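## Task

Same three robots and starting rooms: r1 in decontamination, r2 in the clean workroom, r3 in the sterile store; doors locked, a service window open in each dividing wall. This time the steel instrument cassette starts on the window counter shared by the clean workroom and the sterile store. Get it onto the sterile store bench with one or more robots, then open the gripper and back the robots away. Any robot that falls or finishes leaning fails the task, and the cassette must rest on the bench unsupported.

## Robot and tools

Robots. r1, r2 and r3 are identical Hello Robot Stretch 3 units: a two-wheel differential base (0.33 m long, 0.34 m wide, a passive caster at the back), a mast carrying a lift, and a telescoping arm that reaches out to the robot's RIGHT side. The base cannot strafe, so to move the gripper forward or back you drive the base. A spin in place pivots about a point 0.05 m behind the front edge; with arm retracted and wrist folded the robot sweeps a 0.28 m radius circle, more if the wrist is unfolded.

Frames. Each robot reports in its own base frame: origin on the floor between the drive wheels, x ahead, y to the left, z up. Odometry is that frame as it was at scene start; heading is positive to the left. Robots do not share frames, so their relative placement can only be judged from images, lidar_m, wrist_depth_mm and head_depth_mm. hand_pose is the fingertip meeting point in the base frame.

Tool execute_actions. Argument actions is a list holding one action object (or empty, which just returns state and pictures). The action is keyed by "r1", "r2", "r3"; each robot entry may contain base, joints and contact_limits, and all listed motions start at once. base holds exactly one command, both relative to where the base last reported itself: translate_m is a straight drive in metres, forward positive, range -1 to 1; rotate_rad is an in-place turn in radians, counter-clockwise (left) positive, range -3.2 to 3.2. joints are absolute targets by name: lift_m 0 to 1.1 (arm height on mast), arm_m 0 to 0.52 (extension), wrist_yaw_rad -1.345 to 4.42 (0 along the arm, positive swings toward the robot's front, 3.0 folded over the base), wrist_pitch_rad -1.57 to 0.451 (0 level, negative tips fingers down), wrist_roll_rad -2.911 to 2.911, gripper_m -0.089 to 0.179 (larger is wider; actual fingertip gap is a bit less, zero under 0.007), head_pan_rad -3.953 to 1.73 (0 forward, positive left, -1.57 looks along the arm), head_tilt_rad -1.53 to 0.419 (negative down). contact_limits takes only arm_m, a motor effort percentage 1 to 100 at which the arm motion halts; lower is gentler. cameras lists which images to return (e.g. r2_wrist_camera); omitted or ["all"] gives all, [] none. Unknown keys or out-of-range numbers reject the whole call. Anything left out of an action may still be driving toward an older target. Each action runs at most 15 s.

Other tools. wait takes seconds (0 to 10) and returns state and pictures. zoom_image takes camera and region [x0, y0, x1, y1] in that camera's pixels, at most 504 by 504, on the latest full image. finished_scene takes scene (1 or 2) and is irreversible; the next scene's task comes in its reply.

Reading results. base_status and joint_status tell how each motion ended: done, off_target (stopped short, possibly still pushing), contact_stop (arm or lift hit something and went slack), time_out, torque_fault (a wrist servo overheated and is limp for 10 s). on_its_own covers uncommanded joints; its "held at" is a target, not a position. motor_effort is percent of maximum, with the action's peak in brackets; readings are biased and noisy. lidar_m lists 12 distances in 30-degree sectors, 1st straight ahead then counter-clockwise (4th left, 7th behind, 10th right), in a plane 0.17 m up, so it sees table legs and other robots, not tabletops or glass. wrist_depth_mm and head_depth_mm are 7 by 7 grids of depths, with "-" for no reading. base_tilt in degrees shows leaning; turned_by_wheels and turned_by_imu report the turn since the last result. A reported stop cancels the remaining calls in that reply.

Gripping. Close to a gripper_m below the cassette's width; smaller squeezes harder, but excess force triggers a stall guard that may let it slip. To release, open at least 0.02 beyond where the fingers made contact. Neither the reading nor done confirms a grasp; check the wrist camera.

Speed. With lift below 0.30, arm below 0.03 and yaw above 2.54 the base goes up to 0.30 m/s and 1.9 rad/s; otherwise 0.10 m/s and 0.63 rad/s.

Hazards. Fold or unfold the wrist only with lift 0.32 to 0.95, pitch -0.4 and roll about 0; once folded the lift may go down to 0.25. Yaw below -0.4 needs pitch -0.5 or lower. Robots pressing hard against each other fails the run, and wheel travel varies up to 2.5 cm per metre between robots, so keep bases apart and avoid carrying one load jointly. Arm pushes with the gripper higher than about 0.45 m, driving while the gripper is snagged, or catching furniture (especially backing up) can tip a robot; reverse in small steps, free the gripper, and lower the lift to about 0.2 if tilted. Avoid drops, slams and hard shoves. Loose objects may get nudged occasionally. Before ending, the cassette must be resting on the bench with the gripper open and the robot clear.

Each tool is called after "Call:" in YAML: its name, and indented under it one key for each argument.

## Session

Call:
execute_actions:
  actions:
    - {"r1":{"joints":{"head_pan_rad":-3.1,"head_tilt_rad":-0.3}}}
  cameras: ["r1_nav_camera","r2_nav_camera","r3_nav_camera"]

Scene clock: 1.87 s.
r1.base_odometry: x=+0.000 y=+0.000 heading=+0.000 (m, m, rad; r1's odometry frame)
r1.turned_by_wheels: +0.000 (rad since the last result)
r1.turned_by_imu: +0.000 (rad since the last result)
r1.base_tilt: forward=+0.3 right=-0.5 (deg)
r1.lidar_m: 2.01 3.88 0.81 1.19 1.22 1.23 0.99 0.90 0.91 1.13 1.60 1.60
r1.head_depth_mm: 1178 1260 1361 1446 1517 1602 1563 / 1085 1164 1244 1343 1456 1599 1596 / 1018 1073 1146 1227 1328 1429 1510 / 949 1009 1063 1141 1222 1311 1415 / 897 941 997 1056 1121 1197 1284 / 840 879 931 985 1048 1110 1185 / 793 836 874 927 974 1032 1099
r1.base_status: not commanded
r1.joint_positions: lift_m=+0.405 arm_m=+0.001 wrist_yaw_rad=+2.882 wrist_pitch_rad=-0.511 wrist_roll_rad=+0.009 gripper_m=+0.037 head_pan_rad=-3.093 head_tilt_rad=-0.296
r1.joint_status: all done
r1.motor_effort: left_wheel=+0(0) right_wheel=+0(0) lift_m=+31(31) arm_m=+0(0) wrist_yaw_rad=+0(0) wrist_pitch_rad=+6(6) wrist_roll_rad=+0(0) gripper_m=-1(0) head_pan_rad=-4(48) head_tilt_rad=-1(16) (%)
r1.hand_pose: x=+0.0332 y=+0.0585 z=+0.3971 quat_wxyz=(+0.267, +0.704, +0.088, +0.652) (m; r1's base frame)
r1.wrist_depth_mm: - - - - - - - / - - - - - - - / 952 - - - - - - / 815 - 840 850 851 867 905 / 691 - 730 713 756 742 744 / 600 603 - 626 645 627 647 / 533 542 - 554 538 561 561
r2.base_odometry: x=+0.000 y=+0.000 heading=+0.000 (m, m, rad; r2's odometry frame)
r2.turned_by_wheels: +0.000 (rad since the last result)
r2.turned_by_imu: +0.000 (rad since the last result)
r2.base_tilt: forward=+0.8 right=+0.0 (deg)
r2.lidar_m: 1.45 1.45 1.71 2.19 2.20 1.62 1.43 1.43 1.69 2.58 2.58 1.64
r2.head_depth_mm: 1618 1620 1616 1611 1603 1606 1598 / 1578 1559 1451 1576 1587 1541 1546 / 1532 1507 1406 - - 1487 1495 / 1487 1466 1374 - - 1450 1457 / 1439 1431 1337 - - 1415 1421 / 1405 1379 1304 - - 1382 1377 / 1357 1175 1266 - 3783 1331 1352
r2.base_status: not commanded
r2.joint_positions: lift_m=+0.367 arm_m=+0.000 wrist_yaw_rad=+2.981 wrist_pitch_rad=-0.513 wrist_roll_rad=+0.011 gripper_m=+0.037 head_pan_rad=-0.014 head_tilt_rad=+0.011
r2.joint_status: not commanded
r2.motor_effort: left_wheel=+0(0) right_wheel=+0(0) lift_m=+26(26) arm_m=+0(0) wrist_yaw_rad=+1(1) wrist_pitch_rad=+6(6) wrist_roll_rad=+1(0) gripper_m=+1(1) head_pan_rad=+0(0) head_tilt_rad=+2(3) (%)
r2.hand_pose: x=+0.0125 y=+0.0638 z=+0.3585 quat_wxyz=(+0.235, +0.700, +0.123, +0.664) (m; r2's base frame)
r2.wrist_depth_mm: - - - - - - - / - - - - - - - / - 994 966 985 950 937 918 / 815 791 796 782 767 759 753 / 676 664 - 646 653 645 630 / 577 565 - 574 - 551 548 / 501 - - - 484 485 482
r3.base_odometry: x=+0.000 y=+0.000 heading=+0.000 (m, m, rad; r3's odometry frame)
r3.turned_by_wheels: +0.000 (rad since the last result)
r3.turned_by_imu: +0.000 (rad since the last result)
r3.base_tilt: forward=-0.4 right=-0.8 (deg)
r3.lidar_m: 0.93 0.92 1.01 1.09 1.08 1.07 0.75 2.16 2.14 1.72 1.72 1.13
r3.head_depth_mm: 1045 1051 1058 1067 1076 1081 1090 / 1000 1006 1013 1019 1025 1033 1039 / 961 963 972 976 983 988 995 / 924 929 932 940 942 949 955 / 890 894 900 904 910 915 919 / 855 859 865 870 873 879 882 / 826 829 833 839 843 848 852
r3.base_status: not commanded
r3.joint_positions: lift_m=+0.302 arm_m=-0.003 wrist_yaw_rad=+2.892 wrist_pitch_rad=-0.442 wrist_roll_rad=+0.019 gripper_m=+0.037 head_pan_rad=+0.014 head_tilt_rad=-0.002
r3.joint_status: not commanded
r3.motor_effort: left_wheel=+0(0) right_wheel=+0(0) lift_m=+19(19) arm_m=+0(0) wrist_yaw_rad=+0(1) wrist_pitch_rad=+4(4) wrist_roll_rad=+0(0) gripper_m=-1(0) head_pan_rad=+0(0) head_tilt_rad=+3(3) (%)
r3.hand_pose: x=+0.0334 y=+0.0720 z=+0.3090 quat_wxyz=(+0.241, +0.710, +0.066, +0.659) (m; r3's base frame)
r3.wrist_depth_mm: - 965 - - - 912 744 / - - - - - 942 783 / 806 885 874 901 899 915 780 / 678 - 698 716 722 735 741 / 572 - 618 603 600 608 610 / 498 500 - 508 522 518 520 / - - - 460 452 456 464
pictures: r1_nav_camera (sideways: a quarter turn counterclockwise sets it upright), r2_nav_camera (sideways: a quarter turn counterclockwise sets it upright), r3_nav_camera (sideways: a quarter turn counterclockwise sets it upright)
camera_calibration (this result's frames):
r1_nav_camera: T_world_to_cam=[[-0.254216, -0.00449218, 0.967137, -1.21592], [-0.0142795, 0.999898, 0.00089091, 0.0548372], [-0.967042, -0.0135838, -0.254254, 0.294251], [0, 0, 0, 1]] pos_world=[-0.0237713, -0.0562966, 1.25073]
r2_nav_camera: T_world_to_cam=[[-0.0643659, -0.0346823, 0.997324, -1.25021], [-0.0213393, -0.99912, -0.0361219, 0.0984578], [0.997698, -0.0236072, 0.0635691, -0.127801], [0, 0, 0, 1]] pos_world=[0.0491374, 0.0519941, 1.25854]
r3_nav_camera: T_world_to_cam=[[0.00426833, 0.00778696, 0.999961, -1.26018], [0.012836, -0.999888, 0.0077316, 0.0418361], [0.999909, 0.0128025, -0.0043678, -0.0426507], [0, 0, 0, 1]] pos_world=[0.0474886, 0.0521904, 1.25962]
Images, in order (width x height): r1_nav_camera 672x504, r2_nav_camera 672x504, r3_nav_camera 672x504.

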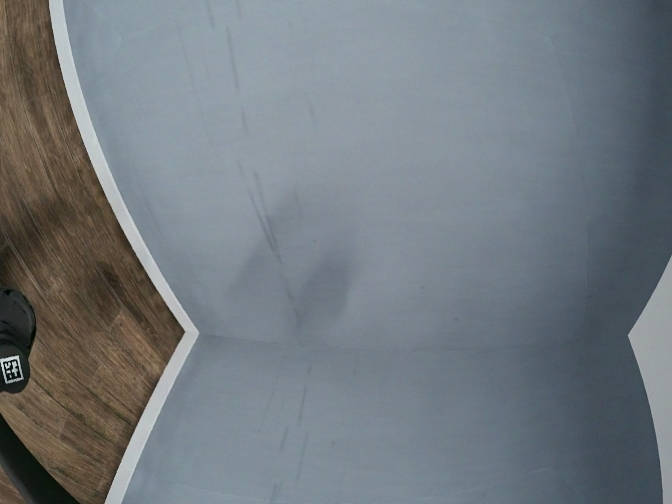

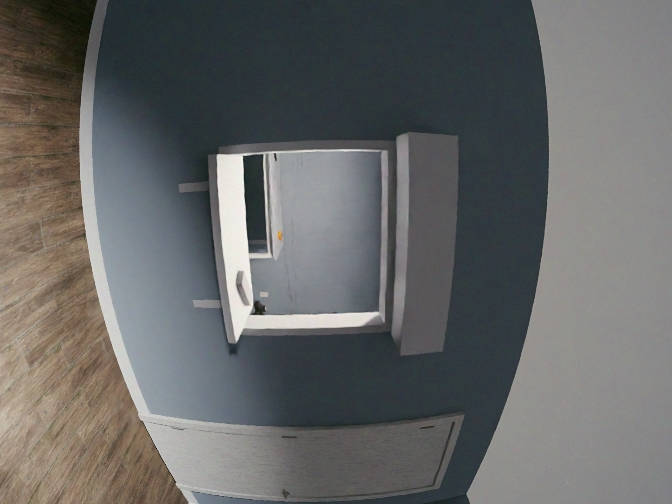

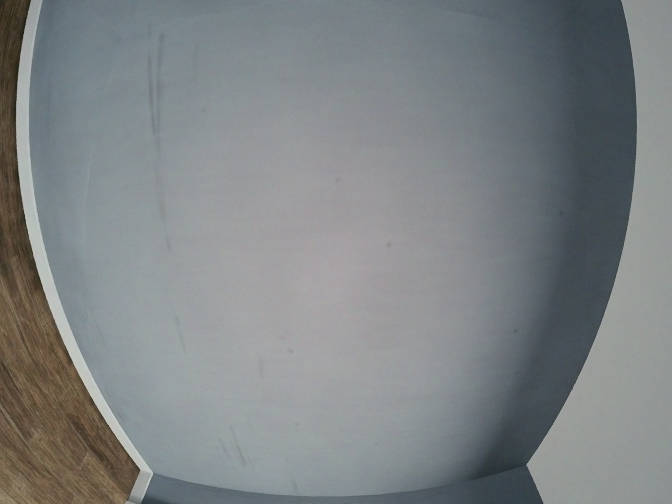

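Call:
execute_actions:
  actions:
    - {"r3":{"base":{"rotate_rad":-1.92},"joints":{"head_pan_rad":-1.57,"head_tilt_rad":-0.5,"lift_m":0.28}}}
  cameras: []

Call:
execute_actions:
  actions:
    - {"r3":{"base":{"translate_m":1.0}}}
  cameras: []

Call:
execute_actions:
  actions:
    - {"r3":{"base":{"translate_m":0.64}}}
  cameras: []

Call:
execute_actions:
  actions:
    - {"r3":{"base":{"rotate_rad":2.26}}}
  cameras: ["r3_nav_camera"]

Scene clock: 9.43 s.
r1.base_odometry: x=+0.000 y=+0.000 heading=+0.000 (m, m, rad; r1's odometry frame)
r1.turned_by_wheels: +0.000 (rad since the last result)
r1.turned_by_imu: +0.000 (rad since the last result)
r1.base_tilt: forward=+0.3 right=-0.5 (deg)
r1.lidar_m: 2.01 3.88 0.81 1.19 1.22 1.23 0.98 0.90 0.91 1.12 1.59 1.60
r1.head_depth_mm: 1176 1263 1358 1445 1530 1586 1570 / 1096 1165 1252 1348 1458 1601 1615 / 1015 1081 1146 1234 1332 1441 1496 / 941 1003 1064 1130 1213 1302 1405 / 890 938 998 1054 1123 1196 1291 / 838 883 927 982 1039 1106 1189 / 796 832 878 918 973 1033 1094
r1.base_status: not commanded
r1.joint_positions: lift_m=+0.405 arm_m=+0.001 wrist_yaw_rad=+2.882 wrist_pitch_rad=-0.511 wrist_roll_rad=+0.009 gripper_m=+0.037 head_pan_rad=-3.093 head_tilt_rad=-0.296
r1.joint_status: not commanded
r1.motor_effort: left_wheel=+1(0) right_wheel=+0(0) lift_m=+31(31) arm_m=+0(0) wrist_yaw_rad=+0(0) wrist_pitch_rad=+6(6) wrist_roll_rad=+0(0) gripper_m=-1(1) head_pan_rad=-4(4) head_tilt_rad=-1(2) (%)
r1.hand_pose: x=+0.0332 y=+0.0585 z=+0.3971 quat_wxyz=(+0.267, +0.704, +0.088, +0.652) (m; r1's base frame)
r1.wrist_depth_mm: - - - - - - - / - - - - - - - / 956 - - - - - - / 826 - 837 849 875 890 898 / 695 - 715 724 742 736 748 / 601 597 - 624 650 630 645 / 530 541 - 548 535 556 555
r2.base_odometry: x=+0.000 y=+0.000 heading=+0.000 (m, m, rad; r2's odometry frame)
r2.turned_by_wheels: +0.000 (rad since the last result)
r2.turned_by_imu: +0.000 (rad since the last result)
r2.base_tilt: forward=+0.8 right=+0.1 (deg)
r2.lidar_m: 1.45 1.45 1.71 2.20 2.20 1.62 1.43 1.43 1.69 2.58 2.59 1.65
r2.head_depth_mm: 1619 1625 1606 1620 1618 1596 1592 / 1577 1564 1457 1576 1574 1549 1547 / 1531 1497 1410 - - 1498 1499 / 1488 1463 1372 - - 1460 1463 / 1446 1420 1334 - - 1417 1419 / 1403 1384 1306 - - 1373 1377 / 1357 1172 1269 - 3820 1332 1339
r2.base_status: not commanded
r2.joint_positions: lift_m=+0.367 arm_m=+0.000 wrist_yaw_rad=+2.981 wrist_pitch_rad=-0.513 wrist_roll_rad=+0.011 gripper_m=+0.037 head_pan_rad=-0.014 head_tilt_rad=+0.011
r2.joint_status: not commanded
r2.motor_effort: left_wheel=+1(0) right_wheel=+0(1) lift_m=+27(27) arm_m=+0(0) wrist_yaw_rad=+1(1) wrist_pitch_rad=+6(6) wrist_roll_rad=+0(0) gripper_m=+0(1) head_pan_rad=+0(0) head_tilt_rad=+2(3) (%)
r2.hand_pose: x=+0.0125 y=+0.0638 z=+0.3585 quat_wxyz=(+0.235, +0.700, +0.123, +0.664) (m; r2's base frame)
r2.wrist_depth_mm: - - - - - - - / - - - - - - - / - 992 991 967 953 936 932 / 801 807 782 790 772 764 754 / 679 665 - 652 668 643 635 / 577 566 - 574 - 547 544 / 504 - - - 486 485 479
r3.base_odometry: x=+0.000 y=+0.000 heading=-1.920 (m, m, rad; r3's odometry frame)
r3.turned_by_wheels: -1.920 (rad since the last result)
r3.turned_by_imu: -1.948 (rad since the last result)
r3.base_tilt: forward=-0.5 right=-0.7 (deg)
r3.lidar_m: 1.93 1.72 1.63 1.02 0.92 0.93 1.12 1.08 1.08 1.07 0.75 3.10
r3.head_depth_mm: 1044 1125 1217 1334 1467 1506 1267 / 1133 1234 1350 1485 1661 1531 1274 / 1248 1360 1496 1223 1445 1507 1283 / 1377 1523 1644 1110 1869 1546 1289 / 1535 1728 1755 1057 1837 1551 1296 / 1762 1993 1602 1052 1774 1564 1295 / 2026 2366 1614 1077 881 990 1241
r3.base_status: done
r3.joint_positions: lift_m=+0.280 arm_m=-0.003 wrist_yaw_rad=+2.892 wrist_pitch_rad=-0.443 wrist_roll_rad=+0.019 gripper_m=+0.037 head_pan_rad=-1.563 head_tilt_rad=-0.494
r3.joint_status: all done
r3.motor_effort: left_wheel=+4(20) right_wheel=-4(10) lift_m=+13(16) arm_m=+0(0) wrist_yaw_rad=+1(1) wrist_pitch_rad=+4(4) wrist_roll_rad=+0(0) gripper_m=-1(1) head_pan_rad=-2(33) head_tilt_rad=-4(39) (%)
r3.hand_pose: x=+0.0334 y=+0.0719 z=+0.2874 quat_wxyz=(+0.241, +0.710, +0.066, +0.659) (m; r3's base frame)
r3.wrist_depth_mm: - 944 - - - - - / - 991 - - - - - / 769 825 828 839 846 891 891 / 647 - 670 682 690 701 712 / 542 - 582 568 572 578 589 / 484 - - 489 495 490 503 / - - - 433 427 434 441
pictures: none
No camera images: the call's "cameras" was empty. Leave "cameras" out to get every camera's image.

Scene clock: 14.47 s.
r1.base_odometry: x=+0.000 y=+0.000 heading=+0.000 (m, m, rad; r1's odometry frame)
r1.turned_by_wheels: +0.000 (rad since the last result)
r1.turned_by_imu: +0.000 (rad since the last result)
r1.base_tilt: forward=+0.4 right=-0.5 (deg)
r1.lidar_m: 2.01 3.90 0.81 1.19 1.22 1.23 0.98 0.90 0.91 1.13 1.59 1.60
r1.head_depth_mm: 1186 1258 1357 1450 1516 1593 1572 / 1086 1169 1251 1345 1465 1592 1610 / 1015 1078 1145 1230 1326 1442 1512 / 949 999 1068 1137 1219 1308 1409 / 891 942 990 1057 1127 1206 1287 / 838 878 934 984 1049 1112 1184 / 791 834 873 921 976 1030 1098
r1.base_status: not commanded
r1.joint_positions: lift_m=+0.405 arm_m=+0.001 wrist_yaw_rad=+2.882 wrist_pitch_rad=-0.511 wrist_roll_rad=+0.009 gripper_m=+0.037 head_pan_rad=-3.093 head_tilt_rad=-0.296
r1.joint_status: not commanded
r1.motor_effort: left_wheel=+0(1) right_wheel=+0(0) lift_m=+31(31) arm_m=+0(1) wrist_yaw_rad=+0(0) wrist_pitch_rad=+6(6) wrist_roll_rad=+0(0) gripper_m=+0(0) head_pan_rad=-3(4) head_tilt_rad=-2(2) (%)
r1.hand_pose: x=+0.0332 y=+0.0585 z=+0.3971 quat_wxyz=(+0.267, +0.704, +0.088, +0.652) (m; r1's base frame)
r1.wrist_depth_mm: - - - - - - - / - - - - - - - / 953 - - - - - - / 820 - 837 859 858 883 901 / 693 - 732 726 755 755 757 / 600 599 - 620 648 633 639 / 530 537 - 544 544 556 565
r2.base_odometry: x=+0.000 y=+0.000 heading=+0.000 (m, m, rad; r2's odometry frame)
r2.turned_by_wheels: +0.000 (rad since the last result)
r2.turned_by_imu: +0.000 (rad since the last result)
r2.base_tilt: forward=+0.9 right=+0.1 (deg)
r2.lidar_m: 1.45 1.45 1.71 2.19 2.20 1.62 1.43 1.43 1.69 2.58 2.58 1.65
r2.head_depth_mm: 1632 1627 1620 1604 1615 1594 1591 / 1573 1561 1452 1578 1577 1553 1550 / 1524 1514 1414 - - 1494 1504 / 1473 1456 1368 - - 1444 1458 / 1438 1418 1335 - - 1419 1422 / 1397 1386 1297 - - 1370 1381 / 1361 1174 1273 - 3833 1332 1342
r2.base_status: not commanded
r2.joint_positions: lift_m=+0.367 arm_m=+0.000 wrist_yaw_rad=+2.981 wrist_pitch_rad=-0.513 wrist_roll_rad=+0.011 gripper_m=+0.037 head_pan_rad=-0.014 head_tilt_rad=+0.011
r2.joint_status: not commanded
r2.motor_effort: left_wheel=+1(0) right_wheel=+0(1) lift_m=+27(27) arm_m=+0(0) wrist_yaw_rad=+1(2) wrist_pitch_rad=+6(6) wrist_roll_rad=+0(0) gripper_m=+0(0) head_pan_rad=+0(0) head_tilt_rad=+2(3) (%)
r2.hand_pose: x=+0.0125 y=+0.0638 z=+0.3585 quat_wxyz=(+0.235, +0.700, +0.123, +0.664) (m; r2's base frame)
r2.wrist_depth_mm: - - - - - - - / - - - - - - - / - - 974 948 954 940 918 / 806 793 785 774 760 751 758 / 662 667 - 663 664 643 630 / 574 568 - 578 - 552 540 / 504 - - - 489 484 483
r3.base_odometry: x=-0.342 y=-0.940 heading=-1.920 (m, m, rad; r3's odometry frame)
r3.turned_by_wheels: +0.000 (rad since the last result)
r3.turned_by_imu: +0.000 (rad since the last result)
r3.base_tilt: forward=-0.4 right=-0.9 (deg)
r3.lidar_m: 1.09 0.98 0.98 1.17 1.57 1.58 1.91 1.55 0.90 1.76 3.19 1.74
r3.head_depth_mm: 1809 1950 1490 1172 1882 1522 1265 / 1969 2136 1509 2191 1908 1529 1275 / 2160 2336 1534 2391 1908 1539 1282 / 2407 2633 1627 2577 1927 1548 1289 / 2665 3016 1848 2351 1945 1559 1296 / 3017 3354 3501 2606 1933 1559 1301 / 2957 3153 3373 2625 1981 1577 1311
r3.base_status: done
r3.joint_positions: lift_m=+0.280 arm_m=-0.003 wrist_yaw_rad=+2.892 wrist_pitch_rad=-0.443 wrist_roll_rad=+0.019 gripper_m=+0.037 head_pan_rad=-1.563 head_tilt_rad=-0.494
r3.joint_status: not commanded
r3.motor_effort: left_wheel=+5(17) right_wheel=-4(7) lift_m=+13(13) arm_m=+0(0) wrist_yaw_rad=+0(1) wrist_pitch_rad=+4(4) wrist_roll_rad=+0(0) gripper_m=+0(1) head_pan_rad=-2(2) head_tilt_rad=-4(4) (%)
r3.hand_pose: x=+0.0334 y=+0.0719 z=+0.2874 quat_wxyz=(+0.241, +0.710, +0.066, +0.659) (m; r3's base frame)
r3.wrist_depth_mm: - - - - 952 850 745 / - - - - - 910 814 / 765 837 843 852 877 869 825 / 644 - 676 685 676 704 702 / 547 - 575 566 573 580 581 / 485 - - 484 499 494 508 / - - - 432 429 432 436
pictures: none
No camera images: the call's "cameras" was empty. Leave "cameras" out to get every camera's image.

Scene clock: 18.33 s.
r1.base_odometry: x=+0.000 y=+0.000 heading=+0.000 (m, m, rad; r1's odometry frame)
r1.turned_by_wheels: +0.000 (rad since the last result)
r1.turned_by_imu: +0.000 (rad since the last result)
r1.base_tilt: forward=+0.4 right=-0.5 (deg)
r1.lidar_m: 2.01 3.88 0.81 1.19 1.22 1.23 0.98 0.90 0.90 1.12 1.59 1.60
r1.head_depth_mm: 1180 1262 1362 1446 1514 1592 1564 / 1091 1161 1240 1353 1457 1603 1605 / 1011 1075 1148 1235 1327 1434 1508 / 948 1005 1070 1143 1216 1307 1415 / 888 938 992 1051 1119 1208 1294 / 839 881 928 982 1041 1112 1189 / 794 832 874 920 970 1036 1099
r1.base_status: not commanded
r1.joint_positions: lift_m=+0.405 arm_m=+0.001 wrist_yaw_rad=+2.882 wrist_pitch_rad=-0.511 wrist_roll_rad=+0.009 gripper_m=+0.037 head_pan_rad=-3.093 head_tilt_rad=-0.296
r1.joint_status: not commanded
r1.motor_effort: left_wheel=+1(1) right_wheel=+0(0) lift_m=+31(31) arm_m=+0(0) wrist_yaw_rad=+0(0) wrist_pitch_rad=+6(6) wrist_roll_rad=+0(0) gripper_m=-1(0) head_pan_rad=-4(4) head_tilt_rad=-1(2) (%)
r1.hand_pose: x=+0.0332 y=+0.0585 z=+0.3971 quat_wxyz=(+0.267, +0.704, +0.088, +0.652) (m; r1's base frame)
r1.wrist_depth_mm: - - - - - - - / - - - - - - - / 966 - - - - - - / 805 - 843 849 866 885 891 / 691 - 727 714 752 739 747 / 604 590 - 619 646 637 634 / 526 542 - 550 541 558 557
r2.base_odometry: x=+0.000 y=+0.000 heading=+0.000 (m, m, rad; r2's odometry frame)
r2.turned_by_wheels: +0.000 (rad since the last result)
r2.turned_by_imu: +0.000 (rad since the last result)
r2.base_tilt: forward=+1.0 right=+0.1 (deg)
r2.lidar_m: 1.45 1.45 1.71 2.19 2.19 1.62 1.43 1.43 1.68 2.59 2.58 1.65
r2.head_depth_mm: 1633 1626 1624 1603 1615 1604 1600 / 1565 1561 1459 1584 1572 1543 1554 / 1532 1511 1405 - - 1489 1495 / 1484 1461 1372 - - 1447 1460 / 1438 1422 1337 - - 1407 1418 / 1402 1378 1302 - - 1377 1380 / 1368 1174 1266 - 3783 1334 1342
r2.base_status: not commanded
r2.joint_positions: lift_m=+0.367 arm_m=+0.000 wrist_yaw_rad=+2.981 wrist_pitch_rad=-0.513 wrist_roll_rad=+0.011 gripper_m=+0.037 head_pan_rad=-0.014 head_tilt_rad=+0.011
r2.joint_status: not commanded
r2.motor_effort: left_wheel=+0(0) right_wheel=+0(0) lift_m=+26(27) arm_m=+0(0) wrist_yaw_rad=+0(1) wrist_pitch_rad=+6(6) wrist_roll_rad=+0(0) gripper_m=-1(0) head_pan_rad=+0(0) head_tilt_rad=+2(2) (%)
r2.hand_pose: x=+0.0125 y=+0.0638 z=+0.3585 quat_wxyz=(+0.235, +0.700, +0.123, +0.664) (m; r2's base frame)
r2.wrist_depth_mm: - - - - - - - / - - - - - - - / - - 982 973 948 944 949 / 803 811 777 785 764 756 751 / 662 659 - 656 659 637 634 / 575 567 - 578 - 545 549 / 504 - - - 487 483 482
r3.base_odometry: x=-0.561 y=-1.541 heading=-1.920 (m, m, rad; r3's odometry frame)
r3.turned_by_wheels: +0.000 (rad since the last result)
r3.turned_by_imu: +0.000 (rad since the last result)
r3.base_tilt: forward=-0.4 right=-0.8 (deg)
r3.lidar_m: 0.54 0.49 0.49 0.60 1.10 2.00 2.43 1.42 2.05 1.77 2.77 0.87
r3.head_depth_mm: 2298 2468 1730 2431 1887 1515 1266 / 2504 2728 1899 2277 1898 1535 1273 / 2728 3012 3279 2537 1912 1537 1282 / 3076 3368 3582 2564 1932 1544 1289 / 2996 3235 3412 2577 1944 1560 1298 / 2739 2957 3186 2614 1960 1566 1297 / 2558 2743 2956 2640 1975 1575 1309
r3.base_status: done
r3.joint_positions: lift_m=+0.280 arm_m=-0.003 wrist_yaw_rad=+2.892 wrist_pitch_rad=-0.443 wrist_roll_rad=+0.019 gripper_m=+0.037 head_pan_rad=-1.563 head_tilt_rad=-0.494
r3.joint_status: not commanded
r3.motor_effort: left_wheel=+5(18) right_wheel=-4(8) lift_m=+13(13) arm_m=+0(0) wrist_yaw_rad=+0(1) wrist_pitch_rad=+4(4) wrist_roll_rad=+0(0) gripper_m=+0(1) head_pan_rad=-2(2) head_tilt_rad=-3(3) (%)
r3.hand_pose: x=+0.0334 y=+0.0719 z=+0.2873 quat_wxyz=(+0.241, +0.710, +0.066, +0.659) (m; r3's base frame)
r3.wrist_depth_mm: - 869 737 604 506 443 390 / - 969 826 663 549 467 412 / 767 844 816 724 598 496 435 / 652 - 673 675 636 534 467 / 550 - 572 577 569 547 486 / 485 - - 481 489 491 485 / - - - 433 429 434 436
pictures: none
No camera images: the call's "cameras" was empty. Leave "cameras" out to get every camera's image.

Scene clock: 21.07 s.
r1.base_odometry: x=+0.000 y=+0.000 heading=+0.000 (m, m, rad; r1's odometry frame)
r1.turned_by_wheels: +0.000 (rad since the last result)
r1.turned_by_imu: +0.000 (rad since the last result)
r1.base_tilt: forward=+0.4 right=-0.5 (deg)
r1.lidar_m: 2.01 3.88 0.81 1.19 1.22 1.23 0.98 0.90 0.91 1.12 1.59 1.60
r1.head_depth_mm: 1175 1260 1371 1439 1525 1599 1575 / 1088 1169 1245 1345 1457 1588 1582 / 1023 1080 1148 1232 1329 1426 1501 / 944 1004 1060 1139 1212 1310 1426 / 890 941 999 1054 1129 1203 1287 / 841 886 931 981 1041 1111 1186 / 795 832 874 925 974 1035 1099
r1.base_status: not commanded
r1.joint_positions: lift_m=+0.405 arm_m=+0.001 wrist_yaw_rad=+2.882 wrist_pitch_rad=-0.511 wrist_roll_rad=+0.009 gripper_m=+0.037 head_pan_rad=-3.093 head_tilt_rad=-0.296
r1.joint_status: not commanded
r1.motor_effort: left_wheel=+1(1) right_wheel=+0(0) lift_m=+31(31) arm_m=-1(0) wrist_yaw_rad=+0(0) wrist_pitch_rad=+6(6) wrist_roll_rad=+0(0) gripper_m=+0(1) head_pan_rad=-4(4) head_tilt_rad=-2(2) (%)
r1.hand_pose: x=+0.0332 y=+0.0585 z=+0.3971 quat_wxyz=(+0.267, +0.704, +0.088, +0.652) (m; r1's base frame)
r1.wrist_depth_mm: - - - - - - - / - - - - - - - / 946 - - - - - - / 814 - 840 839 863 884 901 / 697 - 727 730 754 735 744 / 598 593 - 619 646 641 640 / 534 540 - 547 543 552 566
r2.base_odometry: x=+0.000 y=+0.000 heading=+0.000 (m, m, rad; r2's odometry frame)
r2.turned_by_wheels: +0.000 (rad since the last result)
r2.turned_by_imu: +0.000 (rad since the last result)
r2.base_tilt: forward=+0.6 right=+0.0 (deg)
r2.lidar_m: 1.45 1.45 1.71 2.18 2.20 1.62 1.43 1.43 1.69 2.58 2.58 1.65
r2.head_depth_mm: 1629 1624 1615 1604 1607 1598 1605 / 1577 1560 1454 1588 1582 1546 1550 / 1525 1502 1417 - - 1494 1502 / 1487 1459 1368 - - 1450 1458 / 1441 1422 1329 - - 1416 1419 / 1400 1390 1305 - - 1378 1375 / 1362 1173 1273 - 3851 1333 1347
r2.base_status: not commanded
r2.joint_positions: lift_m=+0.367 arm_m=+0.000 wrist_yaw_rad=+2.981 wrist_pitch_rad=-0.513 wrist_roll_rad=+0.011 gripper_m=+0.037 head_pan_rad=-0.014 head_tilt_rad=+0.011
r2.joint_status: not commanded
r2.motor_effort: left_wheel=+0(0) right_wheel=+0(1) lift_m=+26(27) arm_m=+0(0) wrist_yaw_rad=+0(1) wrist_pitch_rad=+6(6) wrist_roll_rad=+0(1) gripper_m=+1(0) head_pan_rad=+0(0) head_tilt_rad=+3(3) (%)
r2.hand_pose: x=+0.0125 y=+0.0638 z=+0.3585 quat_wxyz=(+0.235, +0.700, +0.123, +0.664) (m; r2's base frame)
r2.wrist_depth_mm: - - - - - - - / - - - - - - - / - 994 - 987 951 936 942 / 809 807 792 783 770 762 751 / 675 670 - 648 676 639 631 / 579 574 - 583 - 558 550 / 503 - - - 487 479 481
r3.base_odometry: x=-0.561 y=-1.541 heading=+0.340 (m, m, rad; r3's odometry frame)
r3.turned_by_wheels: +2.260 (rad since the last result)
r3.turned_by_imu: +2.294 (rad since the last result)
r3.base_tilt: forward=-0.5 right=-0.8 (deg)
r3.lidar_m: 1.71 2.05 2.43 1.42 1.76 2.89 2.04 0.71 0.51 0.49 0.51 0.69
r3.head_depth_mm: 2962 3340 3208 825 627 505 822 / - 3394 3242 829 631 507 817 / - 3331 3551 838 613 510 812 / 3134 3346 3563 848 602 513 804 / 2987 3308 3566 2599 645 517 799 / 3021 3192 575 545 584 644 794 / 398 417 453 513 582 669 790
r3.base_status: done
r3.joint_positions: lift_m=+0.280 arm_m=-0.003 wrist_yaw_rad=+2.892 wrist_pitch_rad=-0.443 wrist_roll_rad=+0.019 gripper_m=+0.037 head_pan_rad=-1.563 head_tilt_rad=-0.494
r3.joint_status: not commanded
r3.motor_effort: left_wheel=-6(14) right_wheel=+4(13) lift_m=+13(13) arm_m=-1(1) wrist_yaw_rad=+0(1) wrist_pitch_rad=+4(4) wrist_roll_rad=+0(0) gripper_m=+0(1) head_pan_rad=-2(2) head_tilt_rad=-3(4) (%)
r3.hand_pose: x=+0.0334 y=+0.0718 z=+0.2873 quat_wxyz=(+0.241, +0.710, +0.066, +0.659) (m; r3's base frame)
r3.wrist_depth_mm: - - - - - - - / - - - - - - - / 769 841 818 833 867 864 890 / 646 - 673 684 683 698 707 / 544 - 581 570 576 582 583 / 483 - - 491 496 493 499 / - - - 432 433 438 437
pictures: r3_nav_camera (sideways: a quarter turn counterclockwise sets it upright)
camera_calibration (this result's frames):
r3_nav_camera: T_world_to_cam=[[0.0112772, -0.476406, 0.879153, -1.10233], [-0.99992, -0.010473, 0.00715108, 0.0487745], [0.0058005, -0.879163, -0.476486, 0.577902], [0, 0, 0, 1]] pos_world=[0.0578497, -0.0165772, 1.24413]
Images, in order (width x height): r3_nav_camera 672x504.

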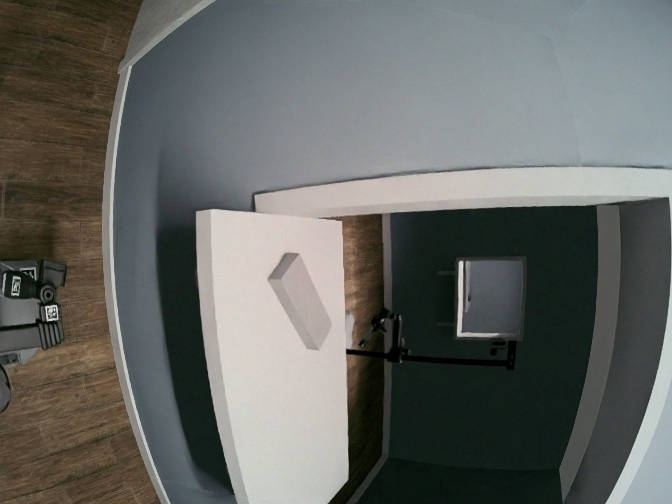

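Call:
execute_actions:
  actions:
    - {"r3":{"joints":{"lift_m":0.95,"wrist_pitch_rad":-0.4}}}
  cameras: []

Call:
execute_actions:
  actions:
    - {"r3":{"joints":{"wrist_yaw_rad":0,"gripper_m":0.17}}}
  cameras: []

Call:
execute_actions:
  actions:
    - {"r3":{"joints":{"lift_m":1.09,"wrist_pitch_rad":-1.5,"wrist_roll_rad":1.57}}}
  cameras: []

Call:
execute_actions:
  actions:
    - {"r3":{"joints":{"arm_m":0.4}}}
  cameras: ["r3_wrist_camera"]

Scene clock: 33.83 s.
r1.base_odometry: x=+0.000 y=+0.000 heading=+0.000 (m, m, rad; r1's odometry frame)
r1.turned_by_wheels: +0.000 (rad since the last result)
r1.turned_by_imu: +0.001 (rad since the last result)
r1.base_tilt: forward=+0.3 right=-0.5 (deg)
r1.lidar_m: 2.01 3.89 0.81 1.19 1.22 1.23 0.98 0.90 0.91 1.13 1.59 1.60
r1.head_depth_mm: 1178 1261 1368 1445 1528 1594 1559 / 1091 1165 1250 1352 1461 1603 1594 / 1014 1075 1146 1232 1329 1445 1526 / 949 1007 1065 1141 1220 1310 1413 / 891 937 997 1050 1128 1198 1297 / 837 884 935 984 1041 1110 1182 / 793 834 875 922 977 1029 1099
r1.base_status: not commanded
r1.joint_positions: lift_m=+0.405 arm_m=+0.001 wrist_yaw_rad=+2.882 wrist_pitch_rad=-0.511 wrist_roll_rad=+0.009 gripper_m=+0.037 head_pan_rad=-3.093 head_tilt_rad=-0.296
r1.joint_status: not commanded
r1.motor_effort: left_wheel=+1(0) right_wheel=+0(0) lift_m=+31(31) arm_m=-1(1) wrist_yaw_rad=+0(0) wrist_pitch_rad=+6(6) wrist_roll_rad=+0(0) gripper_m=-1(1) head_pan_rad=-4(4) head_tilt_rad=-2(1) (%)
r1.hand_pose: x=+0.0332 y=+0.0585 z=+0.3971 quat_wxyz=(+0.267, +0.704, +0.088, +0.652) (m; r1's base frame)
r1.wrist_depth_mm: - - - - - - - / - - - - - - - / 967 - - - - - - / 814 - 837 862 876 871 887 / 683 - 734 722 750 730 756 / 602 599 - 622 648 637 637 / 530 543 - 548 542 550 567
r2.base_odometry: x=+0.000 y=+0.000 heading=+0.000 (m, m, rad; r2's odometry frame)
r2.turned_by_wheels: +0.000 (rad since the last result)
r2.turned_by_imu: +0.001 (rad since the last result)
r2.base_tilt: forward=+0.9 right=+0.1 (deg)
r2.lidar_m: 1.45 1.45 1.71 2.19 2.19 1.62 1.43 1.43 1.69 2.58 2.59 1.64
r2.head_depth_mm: 1622 1622 1621 1615 1610 1600 1595 / 1579 1565 1450 1590 1579 1538 1545 / 1528 1507 1398 - - 1492 1505 / 1474 1462 1368 - - 1461 1450 / 1436 1418 1338 - - 1415 1420 / 1403 1374 1298 - - 1377 1376 / 1360 1171 1278 - 3773 1331 1346
r2.base_status: not commanded
r2.joint_positions: lift_m=+0.367 arm_m=+0.000 wrist_yaw_rad=+2.981 wrist_pitch_rad=-0.513 wrist_roll_rad=+0.011 gripper_m=+0.037 head_pan_rad=-0.014 head_tilt_rad=+0.011
r2.joint_status: not commanded
r2.motor_effort: left_wheel=+0(0) right_wheel=-1(0) lift_m=+26(27) arm_m=+0(0) wrist_yaw_rad=+0(1) wrist_pitch_rad=+6(6) wrist_roll_rad=+0(1) gripper_m=+0(0) head_pan_rad=+0(0) head_tilt_rad=+3(2) (%)
r2.hand_pose: x=+0.0125 y=+0.0638 z=+0.3585 quat_wxyz=(+0.235, +0.700, +0.123, +0.664) (m; r2's base frame)
r2.wrist_depth_mm: - - - - - - - / - - - - - - - / - - 995 970 955 929 928 / 812 796 795 770 778 749 748 / 680 666 - 644 660 638 634 / 577 572 - 575 - 553 548 / 503 - - - 491 485 481
r3.base_odometry: x=-0.561 y=-1.541 heading=+0.340 (m, m, rad; r3's odometry frame)
r3.turned_by_wheels: +0.000 (rad since the last result)
r3.turned_by_imu: +0.001 (rad since the last result)
r3.base_tilt: forward=-0.5 right=-0.7 (deg)
r3.lidar_m: 1.71 2.06 2.43 1.42 1.76 2.89 2.04 0.71 0.51 0.49 0.51 0.69
r3.head_depth_mm: 2999 3296 3209 823 649 - - / - 3407 3257 830 631 - - / - 3378 3542 840 613 - - / 3104 3348 3559 845 604 553 - / 3029 3309 3524 2592 645 548 - / 2991 3176 577 545 585 643 772 / 399 417 453 514 582 670 788
r3.base_status: not commanded
r3.joint_positions: lift_m=+0.950 arm_m=-0.003 wrist_yaw_rad=+2.892 wrist_pitch_rad=-0.422 wrist_roll_rad=+0.019 gripper_m=+0.037 head_pan_rad=-1.563 head_tilt_rad=-0.494
r3.joint_status: all done
r3.motor_effort: left_wheel=-5(5) right_wheel=+3(3) lift_m=+23(24) arm_m=-1(1) wrist_yaw_rad=+0(2) wrist_pitch_rad=+6(8) wrist_roll_rad=+0(0) gripper_m=-1(1) head_pan_rad=-2(2) head_tilt_rad=-4(4) (%)
r3.hand_pose: x=+0.0340 y=+0.0745 z=+0.9614 quat_wxyz=(+0.234, +0.710, +0.059, +0.661) (m; r3's base frame)
r3.wrist_depth_mm: - - - - - - - / - - - - - - - / - - - - - - - / - - - - - - - / - - - - - - - / - - - - - - - / - - - - - - -
pictures: none
No camera images: the call's "cameras" was empty. Leave "cameras" out to get every camera's image.

Scene clock: 36.27 s.
r1.base_odometry: x=+0.000 y=+0.000 heading=+0.000 (m, m, rad; r1's odometry frame)
r1.turned_by_wheels: +0.000 (rad since the last result)
r1.turned_by_imu: +0.000 (rad since the last result)
r1.base_tilt: forward=+0.4 right=-0.4 (deg)
r1.lidar_m: 2.01 3.90 0.81 1.19 1.22 1.23 0.98 0.90 0.91 1.13 1.60 1.60
r1.head_depth_mm: 1175 1264 1367 1433 1535 1589 1573 / 1091 1168 1245 1358 1450 1604 1596 / 1015 1080 1144 1229 1321 1451 1515 / 944 1006 1059 1138 1221 1312 1411 / 894 941 996 1056 1124 1200 1286 / 840 880 930 979 1043 1117 1187 / 794 832 875 923 975 1031 1097
r1.base_status: not commanded
r1.joint_positions: lift_m=+0.405 arm_m=+0.001 wrist_yaw_rad=+2.882 wrist_pitch_rad=-0.511 wrist_roll_rad=+0.009 gripper_m=+0.037 head_pan_rad=-3.093 head_tilt_rad=-0.296
r1.joint_status: not commanded
r1.motor_effort: left_wheel=+1(1) right_wheel=+0(0) lift_m=+31(31) arm_m=+0(0) wrist_yaw_rad=+0(0) wrist_pitch_rad=+6(6) wrist_roll_rad=+0(0) gripper_m=-1(1) head_pan_rad=-4(4) head_tilt_rad=-1(1) (%)
r1.hand_pose: x=+0.0332 y=+0.0585 z=+0.3971 quat_wxyz=(+0.267, +0.704, +0.088, +0.652) (m; r1's base frame)
r1.wrist_depth_mm: - - - - - - - / - - - - - - - / 947 - - - - - - / 805 - 839 842 858 879 889 / 688 - 719 715 746 732 754 / 601 594 - 617 646 632 645 / 525 541 - 548 538 564 560
r2.base_odometry: x=+0.000 y=+0.000 heading=+0.000 (m, m, rad; r2's odometry frame)
r2.turned_by_wheels: +0.000 (rad since the last result)
r2.turned_by_imu: +0.000 (rad since the last result)
r2.base_tilt: forward=+0.7 right=+0.0 (deg)
r2.lidar_m: 1.45 1.45 1.71 2.19 2.20 1.62 1.42 1.43 1.69 2.58 2.58 1.64
r2.head_depth_mm: 1622 1621 1615 1604 1600 1599 1595 / 1569 1562 1452 1583 1573 1541 1540 / 1523 1512 1420 - - 1485 1509 / 1485 1467 1368 - - 1451 1455 / 1441 1428 1341 - - 1413 1417 / 1405 1389 1306 - - 1378 1384 / 1367 1173 1266 - 3720 1341 1349
r2.base_status: not commanded
r2.joint_positions: lift_m=+0.367 arm_m=+0.000 wrist_yaw_rad=+2.981 wrist_pitch_rad=-0.513 wrist_roll_rad=+0.011 gripper_m=+0.037 head_pan_rad=-0.014 head_tilt_rad=+0.011
r2.joint_status: not commanded
r2.motor_effort: left_wheel=-1(1) right_wheel=+0(1) lift_m=+27(28) arm_m=+0(0) wrist_yaw_rad=+1(1) wrist_pitch_rad=+6(6) wrist_roll_rad=+0(0) gripper_m=+1(0) head_pan_rad=+0(0) head_tilt_rad=+3(2) (%)
r2.hand_pose: x=+0.0125 y=+0.0638 z=+0.3585 quat_wxyz=(+0.235, +0.700, +0.123, +0.664) (m; r2's base frame)
r2.wrist_depth_mm: - - - - - - - / - - - - - - - / - 991 978 970 980 926 917 / 815 803 792 779 771 765 742 / 667 668 - 653 652 636 626 / 579 572 - 573 - 545 544 / 505 - - - 488 489 484
r3.base_odometry: x=-0.561 y=-1.541 heading=+0.340 (m, m, rad; r3's odometry frame)
r3.turned_by_wheels: +0.000 (rad since the last result)
r3.turned_by_imu: +0.000 (rad since the last result)
r3.base_tilt: forward=-0.5 right=-0.7 (deg)
r3.lidar_m: 1.71 2.05 2.43 1.42 1.76 2.90 2.05 0.71 0.51 0.49 0.51 0.69
r3.head_depth_mm: 2993 3356 3216 822 651 - - / - 3400 3275 833 651 - - / - 3345 3508 839 632 - - / 3095 3336 3609 847 614 529 822 / 3041 3315 3534 2593 646 509 798 / 3020 3209 576 545 584 639 793 / 398 418 454 514 581 669 788
r3.base_status: not commanded
r3.joint_positions: lift_m=+0.950 arm_m=-0.003 wrist_yaw_rad=+0.002 wrist_pitch_rad=-0.422 wrist_roll_rad=+0.019 gripper_m=+0.170 head_pan_rad=-1.563 head_tilt_rad=-0.494
r3.joint_status: all done
r3.motor_effort: left_wheel=-5(4) right_wheel=+3(3) lift_m=+24(23) arm_m=-1(1) wrist_yaw_rad=-3(4) wrist_pitch_rad=+6(6) wrist_roll_rad=+0(0) gripper_m=-1(96) head_pan_rad=-2(2) head_tilt_rad=-4(4) (%)
r3.hand_pose: x=-0.0211 y=-0.3663 z=+0.9614 quat_wxyz=(+0.685, +0.148, -0.697, -0.149) (m; r3's base frame)
r3.wrist_depth_mm: 220 271 - - - - - / 244 275 - - - - - / 274 277 448 459 426 478 487 / 305 298 345 326 356 375 380 / 333 304 302 303 307 323 315 / - 256 258 261 263 258 267 / 458 223 225 228 228 232 233
pictures: none
No camera images: the call's "cameras" was empty. Leave "cameras" out to get every camera's image.

Scene clock: 38.37 s.
r1.base_odometry: x=+0.000 y=+0.000 heading=+0.000 (m, m, rad; r1's odometry frame)
r1.turned_by_wheels: +0.000 (rad since the last result)
r1.turned_by_imu: +0.000 (rad since the last result)
r1.base_tilt: forward=+0.4 right=-0.5 (deg)
r1.lidar_m: 2.01 3.89 0.81 1.19 1.22 1.23 0.98 0.90 0.91 1.12 1.60 1.60
r1.head_depth_mm: 1184 1275 1364 1446 1517 1599 1565 / 1096 1159 1250 1347 1470 1594 1606 / 1009 1075 1147 1233 1328 1440 1516 / 950 1001 1063 1135 1213 1304 1416 / 889 942 993 1054 1131 1205 1290 / 844 884 931 985 1046 1111 1185 / 795 829 877 921 979 1033 1099
r1.base_status: not commanded
r1.joint_positions: lift_m=+0.405 arm_m=+0.001 wrist_yaw_rad=+2.882 wrist_pitch_rad=-0.511 wrist_roll_rad=+0.009 gripper_m=+0.037 head_pan_rad=-3.093 head_tilt_rad=-0.296
r1.joint_status: not commanded
r1.motor_effort: left_wheel=+0(0) right_wheel=+0(0) lift_m=+31(31) arm_m=+0(0) wrist_yaw_rad=+0(0) wrist_pitch_rad=+6(6) wrist_roll_rad=+0(0) gripper_m=+0(1) head_pan_rad=-4(3) head_tilt_rad=-2(2) (%)
r1.hand_pose: x=+0.0332 y=+0.0585 z=+0.3971 quat_wxyz=(+0.267, +0.704, +0.088, +0.652) (m; r1's base frame)
r1.wrist_depth_mm: - - - - - - - / - - - - - - - / 950 - - - - - - / 807 - 839 856 885 908 901 / 679 - 720 713 743 747 748 / 599 599 - 618 650 635 638 / 530 538 - 546 541 558 561
r2.base_odometry: x=+0.000 y=+0.000 heading=+0.000 (m, m, rad; r2's odometry frame)
r2.turned_by_wheels: +0.000 (rad since the last result)
r2.turned_by_imu: +0.000 (rad since the last result)
r2.base_tilt: forward=+0.8 right=-0.1 (deg)
r2.lidar_m: 1.45 1.45 1.72 2.19 2.20 1.62 1.43 1.43 1.69 2.58 2.59 1.65
r2.head_depth_mm: 1623 1614 1612 1613 1619 1606 1595 / 1571 1560 1456 1578 1573 1545 1546 / 1524 1502 1411 - - 1488 1498 / 1486 1453 1373 2233 - 1460 1463 / 1446 1415 1339 - - 1415 1424 / 1401 1385 1303 - - 1376 1376 / 1366 1177 1270 - 3759 1335 1341
r2.base_status: not commanded
r2.joint_positions: lift_m=+0.367 arm_m=+0.000 wrist_yaw_rad=+2.981 wrist_pitch_rad=-0.513 wrist_roll_rad=+0.011 gripper_m=+0.037 head_pan_rad=-0.014 head_tilt_rad=+0.011
r2.joint_status: not commanded
r2.motor_effort: left_wheel=+1(1) right_wheel=+0(1) lift_m=+27(27) arm_m=+0(0) wrist_yaw_rad=+1(0) wrist_pitch_rad=+6(6) wrist_roll_rad=+0(0) gripper_m=-1(1) head_pan_rad=+0(0) head_tilt_rad=+3(2) (%)
r2.hand_pose: x=+0.0125 y=+0.0638 z=+0.3585 quat_wxyz=(+0.235, +0.700, +0.123, +0.664) (m; r2's base frame)
r2.wrist_depth_mm: - - - - - - - / - - - - - - - / - 984 999 966 960 917 931 / 805 799 788 788 768 773 755 / 677 663 - 653 657 634 629 / 571 570 - 579 - 548 552 / 504 - - - 486 484 475
r3.base_odometry: x=-0.561 y=-1.541 heading=+0.340 (m, m, rad; r3's odometry frame)
r3.turned_by_wheels: +0.000 (rad since the last result)
r3.turned_by_imu: +0.000 (rad since the last result)
r3.base_tilt: forward=-0.3 right=-0.7 (deg)
r3.lidar_m: 1.70 2.05 2.42 1.42 1.77 2.90 2.04 0.71 0.51 0.49 0.51 0.69
r3.head_depth_mm: 1780 - - - - - - / - - - - - - - / - - - - - - - / 3099 3338 3592 847 604 553 - / 3024 3307 3540 2576 645 541 797 / 3002 3214 576 546 585 632 793 / 398 417 453 513 582 669 787
r3.base_status: not commanded
r3.joint_positions: lift_m=+1.090 arm_m=-0.003 wrist_yaw_rad=+0.002 wrist_pitch_rad=-1.491 wrist_roll_rad=+1.563 gripper_m=+0.170 head_pan_rad=-1.563 head_tilt_rad=-0.494
r3.joint_status: all done
r3.motor_effort: left_wheel=-5(6) right_wheel=+3(3) lift_m=+23(25) arm_m=-1(1) wrist_yaw_rad=-1(2) wrist_pitch_rad=-2(6) wrist_roll_rad=+4(4) gripper_m=-1(0) head_pan_rad=-2(2) head_tilt_rad=-4(4) (%)
r3.hand_pose: x=-0.0215 y=-0.1386 z=+0.9710 quat_wxyz=(+0.004, +0.003, -0.734, -0.679) (m; r3's base frame)
r3.wrist_depth_mm: 266 586 - - - - - / 272 601 - - - - - / 282 604 - - - - - / 290 621 - - - - - / 299 696 - - - - - / - 692 - - - - - / 442 677 - - - - -
pictures: none
No camera images: the call's "cameras" was empty. Leave "cameras" out to get every camera's image.

Scene clock: 42.53 s.
r1.base_odometry: x=+0.000 y=+0.000 heading=+0.000 (m, m, rad; r1's odometry frame)
r1.turned_by_wheels: +0.000 (rad since the last result)
r1.turned_by_imu: +0.000 (rad since the last result)
r1.base_tilt: forward=+0.4 right=-0.5 (deg)
r1.lidar_m: 2.01 3.90 0.81 1.19 1.22 1.23 0.98 0.90 0.91 1.13 1.59 1.60
r1.head_depth_mm: 1182 1257 1358 1438 1523 1600 1556 / 1087 1165 1252 1342 1474 1592 1604 / 1018 1077 1153 1233 1340 1435 1511 / 949 1007 1066 1136 1214 1310 1403 / 894 941 997 1061 1122 1199 1291 / 838 879 930 985 1045 1115 1181 / 795 833 877 926 970 1034 1097
r1.base_status: not commanded
r1.joint_positions: lift_m=+0.405 arm_m=+0.001 wrist_yaw_rad=+2.882 wrist_pitch_rad=-0.511 wrist_roll_rad=+0.009 gripper_m=+0.037 head_pan_rad=-3.093 head_tilt_rad=-0.296
r1.joint_status: not commanded
r1.motor_effort: left_wheel=+0(1) right_wheel=+0(0) lift_m=+31(31) arm_m=+0(1) wrist_yaw_rad=+0(1) wrist_pitch_rad=+6(6) wrist_roll_rad=+0(0) gripper_m=+0(0) head_pan_rad=-4(4) head_tilt_rad=-1(2) (%)
r1.hand_pose: x=+0.0332 y=+0.0585 z=+0.3971 quat_wxyz=(+0.267, +0.704, +0.088, +0.652) (m; r1's base frame)
r1.wrist_depth_mm: - - - - - - - / - - - - - - - / 966 - - - - - - / 804 - 831 857 867 867 900 / 691 - 731 733 751 732 735 / 599 593 - 620 648 632 644 / 527 540 - 553 546 558 560
r2.base_odometry: x=+0.000 y=+0.000 heading=+0.000 (m, m, rad; r2's odometry frame)
r2.turned_by_wheels: +0.000 (rad since the last result)
r2.turned_by_imu: +0.000 (rad since the last result)
r2.base_tilt: forward=+0.9 right=+0.0 (deg)
r2.lidar_m: 1.45 1.45 1.71 2.19 2.19 1.62 1.43 1.43 1.69 2.58 2.59 1.65
r2.head_depth_mm: 1625 1630 1620 1608 1607 1607 1596 / 1575 1562 1453 1576 1578 1548 1553 / 1536 1500 1414 - - 1490 1496 / 1476 1464 1372 - - 1455 1460 / 1439 1418 1331 - - 1412 1421 / 1398 1387 1302 - - 1384 1376 / 1363 1170 1267 - 3841 1336 1342
r2.base_status: not commanded
r2.joint_positions: lift_m=+0.367 arm_m=+0.000 wrist_yaw_rad=+2.981 wrist_pitch_rad=-0.513 wrist_roll_rad=+0.011 gripper_m=+0.037 head_pan_rad=-0.014 head_tilt_rad=+0.011
r2.joint_status: not commanded
r2.motor_effort: left_wheel=+0(0) right_wheel=+0(0) lift_m=+27(27) arm_m=+0(0) wrist_yaw_rad=+0(1) wrist_pitch_rad=+6(6) wrist_roll_rad=+0(0) gripper_m=+0(1) head_pan_rad=+0(0) head_tilt_rad=+2(2) (%)
r2.hand_pose: x=+0.0125 y=+0.0638 z=+0.3585 quat_wxyz=(+0.235, +0.700, +0.123, +0.664) (m; r2's base frame)
r2.wrist_depth_mm: - - - - - - - / - - - - - - - / - - 973 970 930 938 945 / 792 803 782 786 768 752 750 / 679 666 - 652 664 640 633 / 580 572 - 581 - 554 553 / 499 - - - 489 487 478
r3.base_odometry: x=-0.561 y=-1.541 heading=+0.340 (m, m, rad; r3's odometry frame)
r3.turned_by_wheels: +0.000 (rad since the last result)
r3.turned_by_imu: +0.001 (rad since the last result)
r3.base_tilt: forward=-0.4 right=-0.7 (deg)
r3.lidar_m: 1.71 2.06 2.43 1.42 1.77 2.88 2.04 0.71 0.51 0.49 0.51 0.69
r3.head_depth_mm: - 3374 3192 824 626 504 823 / - 3438 3078 832 630 507 817 / - 3430 3488 840 611 510 810 / 3036 3279 3346 844 599 513 804 / 2984 3310 3553 2592 644 517 800 / 3013 3215 576 545 584 633 794 / 398 417 453 513 581 670 787
r3.base_status: not commanded
r3.joint_positions: lift_m=+1.090 arm_m=+0.400 wrist_yaw_rad=+0.000 wrist_pitch_rad=-1.492 wrist_roll_rad=+1.565 gripper_m=+0.170 head_pan_rad=-1.563 head_tilt_rad=-0.494
r3.joint_status: all done
r3.motor_effort: left_wheel=-5(5) right_wheel=+3(3) lift_m=+23(23) arm_m=+3(0) wrist_yaw_rad=-1(2) wrist_pitch_rad=-2(3) wrist_roll_rad=+3(4) gripper_m=+0(0) head_pan_rad=-3(2) head_tilt_rad=-3(3) (%)
r3.hand_pose: x=-0.0215 y=-0.5405 z=+0.9710 quat_wxyz=(+0.003, +0.002, -0.734, -0.679) (m; r3's base frame)
r3.wrist_depth_mm: 262 259 224 246 243 240 236 / 272 264 229 228 251 248 244 / 282 274 238 232 258 253 251 / - 280 276 238 263 262 260 / - 291 287 246 244 270 - / - 301 296 288 283 280 - / - - 304 297 294 288 -
pictures: r3_wrist_camera
camera_calibration (this result's frames):
r3_wrist_camera: T_world_to_cam=[[-0.03753, 0.997105, -0.0661279, 0.593972], [0.976808, 0.0505645, 0.20806, -0.131551], [0.210801, -0.0567858, -0.975878, 1.08462], [0, 0, 0, 1]] pos_world=[-0.0778472, -0.52401, 1.12511]
Images, in order (width x height): r3_wrist_camera 644x364.

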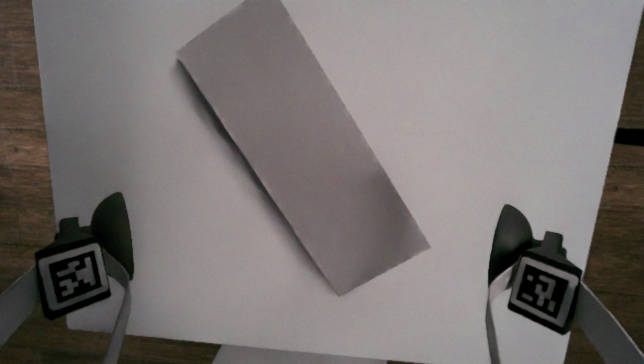

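Call:
execute_actions:
  actions:
    - {"r3":{"base":{"translate_m":-0.03},"joints":{"arm_m":0.41,"wrist_roll_rad":2.13}}}
  cameras: ["r3_wrist_camera"]

Scene clock: 47.03 s.
r1.base_odometry: x=+0.000 y=+0.000 heading=+0.000 (m, m, rad; r1's odometry frame)
r1.turned_by_wheels: +0.000 (rad since the last result)
r1.turned_by_imu: +0.000 (rad since the last result)
r1.base_tilt: forward=+0.4 right=-0.5 (deg)
r1.lidar_m: 2.01 3.89 0.81 1.19 1.22 1.23 0.99 0.90 0.91 1.12 1.59 1.60
r1.head_depth_mm: 1181 1264 1356 1444 1544 1587 1563 / 1084 1170 1240 1340 1460 1583 1602 / 1017 1076 1149 1233 1326 1427 1513 / 951 1006 1073 1128 1220 1319 1401 / 890 939 993 1051 1122 1206 1301 / 839 884 930 984 1044 1114 1185 / 793 834 876 923 976 1037 1096
r1.base_status: not commanded
r1.joint_positions: lift_m=+0.405 arm_m=+0.001 wrist_yaw_rad=+2.882 wrist_pitch_rad=-0.511 wrist_roll_rad=+0.009 gripper_m=+0.037 head_pan_rad=-3.093 head_tilt_rad=-0.296
r1.joint_status: not commanded
r1.motor_effort: left_wheel=+0(1) right_wheel=+0(0) lift_m=+31(31) arm_m=-1(1) wrist_yaw_rad=+0(0) wrist_pitch_rad=+6(5) wrist_roll_rad=+0(0) gripper_m=-1(0) head_pan_rad=-4(4) head_tilt_rad=-2(2) (%)
r1.hand_pose: x=+0.0332 y=+0.0585 z=+0.3971 quat_wxyz=(+0.267, +0.704, +0.088, +0.652) (m; r1's base frame)
r1.wrist_depth_mm: - - - - - - - / - - - - - - - / 948 - - - - - - / 811 - 844 846 883 881 898 / 690 - 724 726 753 740 747 / 605 599 - 622 654 630 642 / 535 537 - 553 536 560 563
r2.base_odometry: x=+0.000 y=+0.000 heading=+0.000 (m, m, rad; r2's odometry frame)
r2.turned_by_wheels: +0.000 (rad since the last result)
r2.turned_by_imu: +0.000 (rad since the last result)
r2.base_tilt: forward=+0.9 right=+0.0 (deg)
r2.lidar_m: 1.45 1.45 1.71 2.19 2.20 1.62 1.43 1.43 1.68 2.58 2.58 1.65
r2.head_depth_mm: 1621 1619 1614 1614 1611 1611 1605 / 1581 1567 1452 1585 1590 1541 1554 / 1516 1506 1412 - - 1488 1504 / 1486 1466 1369 - - 1454 1462 / 1450 1423 1335 - - 1410 1422 / 1398 1381 1302 - - 1374 1379 / 1357 1178 1269 - 3769 1334 1344
r2.base_status: not commanded
r2.joint_positions: lift_m=+0.367 arm_m=+0.000 wrist_yaw_rad=+2.981 wrist_pitch_rad=-0.513 wrist_roll_rad=+0.011 gripper_m=+0.037 head_pan_rad=-0.014 head_tilt_rad=+0.011
r2.joint_status: not commanded
r2.motor_effort: left_wheel=+0(0) right_wheel=+0(0) lift_m=+27(26) arm_m=+0(0) wrist_yaw_rad=+2(1) wrist_pitch_rad=+6(6) wrist_roll_rad=+1(0) gripper_m=-1(1) head_pan_rad=+0(0) head_tilt_rad=+2(2) (%)
r2.hand_pose: x=+0.0125 y=+0.0638 z=+0.3585 quat_wxyz=(+0.235, +0.700, +0.123, +0.664) (m; r2's base frame)
r2.wrist_depth_mm: - - - - - - - / - - - - - - - / - 997 994 974 959 922 904 / 822 808 787 787 770 771 753 / 675 666 - 654 669 641 634 / 575 570 - 579 - 556 549 / 506 - - - 482 487 478
r3.base_odometry: x=-0.589 y=-1.551 heading=+0.340 (m, m, rad; r3's odometry frame)
r3.turned_by_wheels: +0.000 (rad since the last result)
r3.turned_by_imu: +0.001 (rad since the last result)
r3.base_tilt: forward=-0.5 right=-0.7 (deg)
r3.lidar_m: 1.73 2.09 2.42 1.42 1.75 2.87 2.05 0.71 0.51 0.49 0.51 0.69
r3.head_depth_mm: - 3341 3224 825 625 504 824 / - 3388 3215 831 630 507 817 / - 3447 3308 819 624 510 809 / 3090 3267 3356 2666 597 513 806 / 3030 3341 3544 2584 622 516 799 / 3036 3273 3566 755 606 520 793 / 2890 486 473 514 581 668 787
r3.base_status: done
r3.joint_positions: lift_m=+1.090 arm_m=+0.410 wrist_yaw_rad=+0.000 wrist_pitch_rad=-1.492 wrist_roll_rad=+2.123 gripper_m=+0.170 head_pan_rad=-1.563 head_tilt_rad=-0.494
r3.joint_status: all done
r3.motor_effort: left_wheel=-5(12) right_wheel=+2(6) lift_m=+23(23) arm_m=+3(3) wrist_yaw_rad=+0(0) wrist_pitch_rad=-2(1) wrist_roll_rad=+4(4) gripper_m=-1(0) head_pan_rad=-2(2) head_tilt_rad=-4(3) (%)
r3.hand_pose: x=-0.0214 y=-0.5505 z=+0.9710 quat_wxyz=(-0.200, -0.185, -0.706, -0.653) (m; r3's base frame)
r3.wrist_depth_mm: 255 252 247 244 240 237 238 / 264 261 255 254 248 246 243 / 275 270 234 256 257 253 250 / 289 281 242 238 238 263 258 / - 293 285 247 242 271 268 / - 303 297 292 286 285 - / - 322 312 304 300 294 -
pictures: r3_wrist_camera
camera_calibration (this result's frames):
r3_wrist_camera: T_world_to_cam=[[0.497413, 0.865687, -0.0562653, 0.533475], [0.846674, -0.470311, 0.248897, -0.460327], [0.189005, -0.171443, -0.966894, 1.01172], [0, 0, 0, 1]] pos_world=[-0.066831, -0.504866, 1.12282]
Images, in order (width x height): r3_wrist_camera 644x364.

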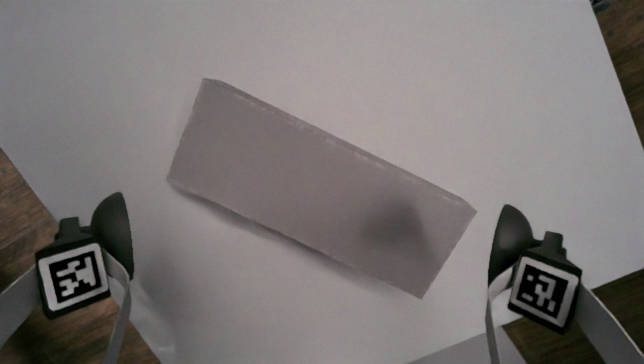

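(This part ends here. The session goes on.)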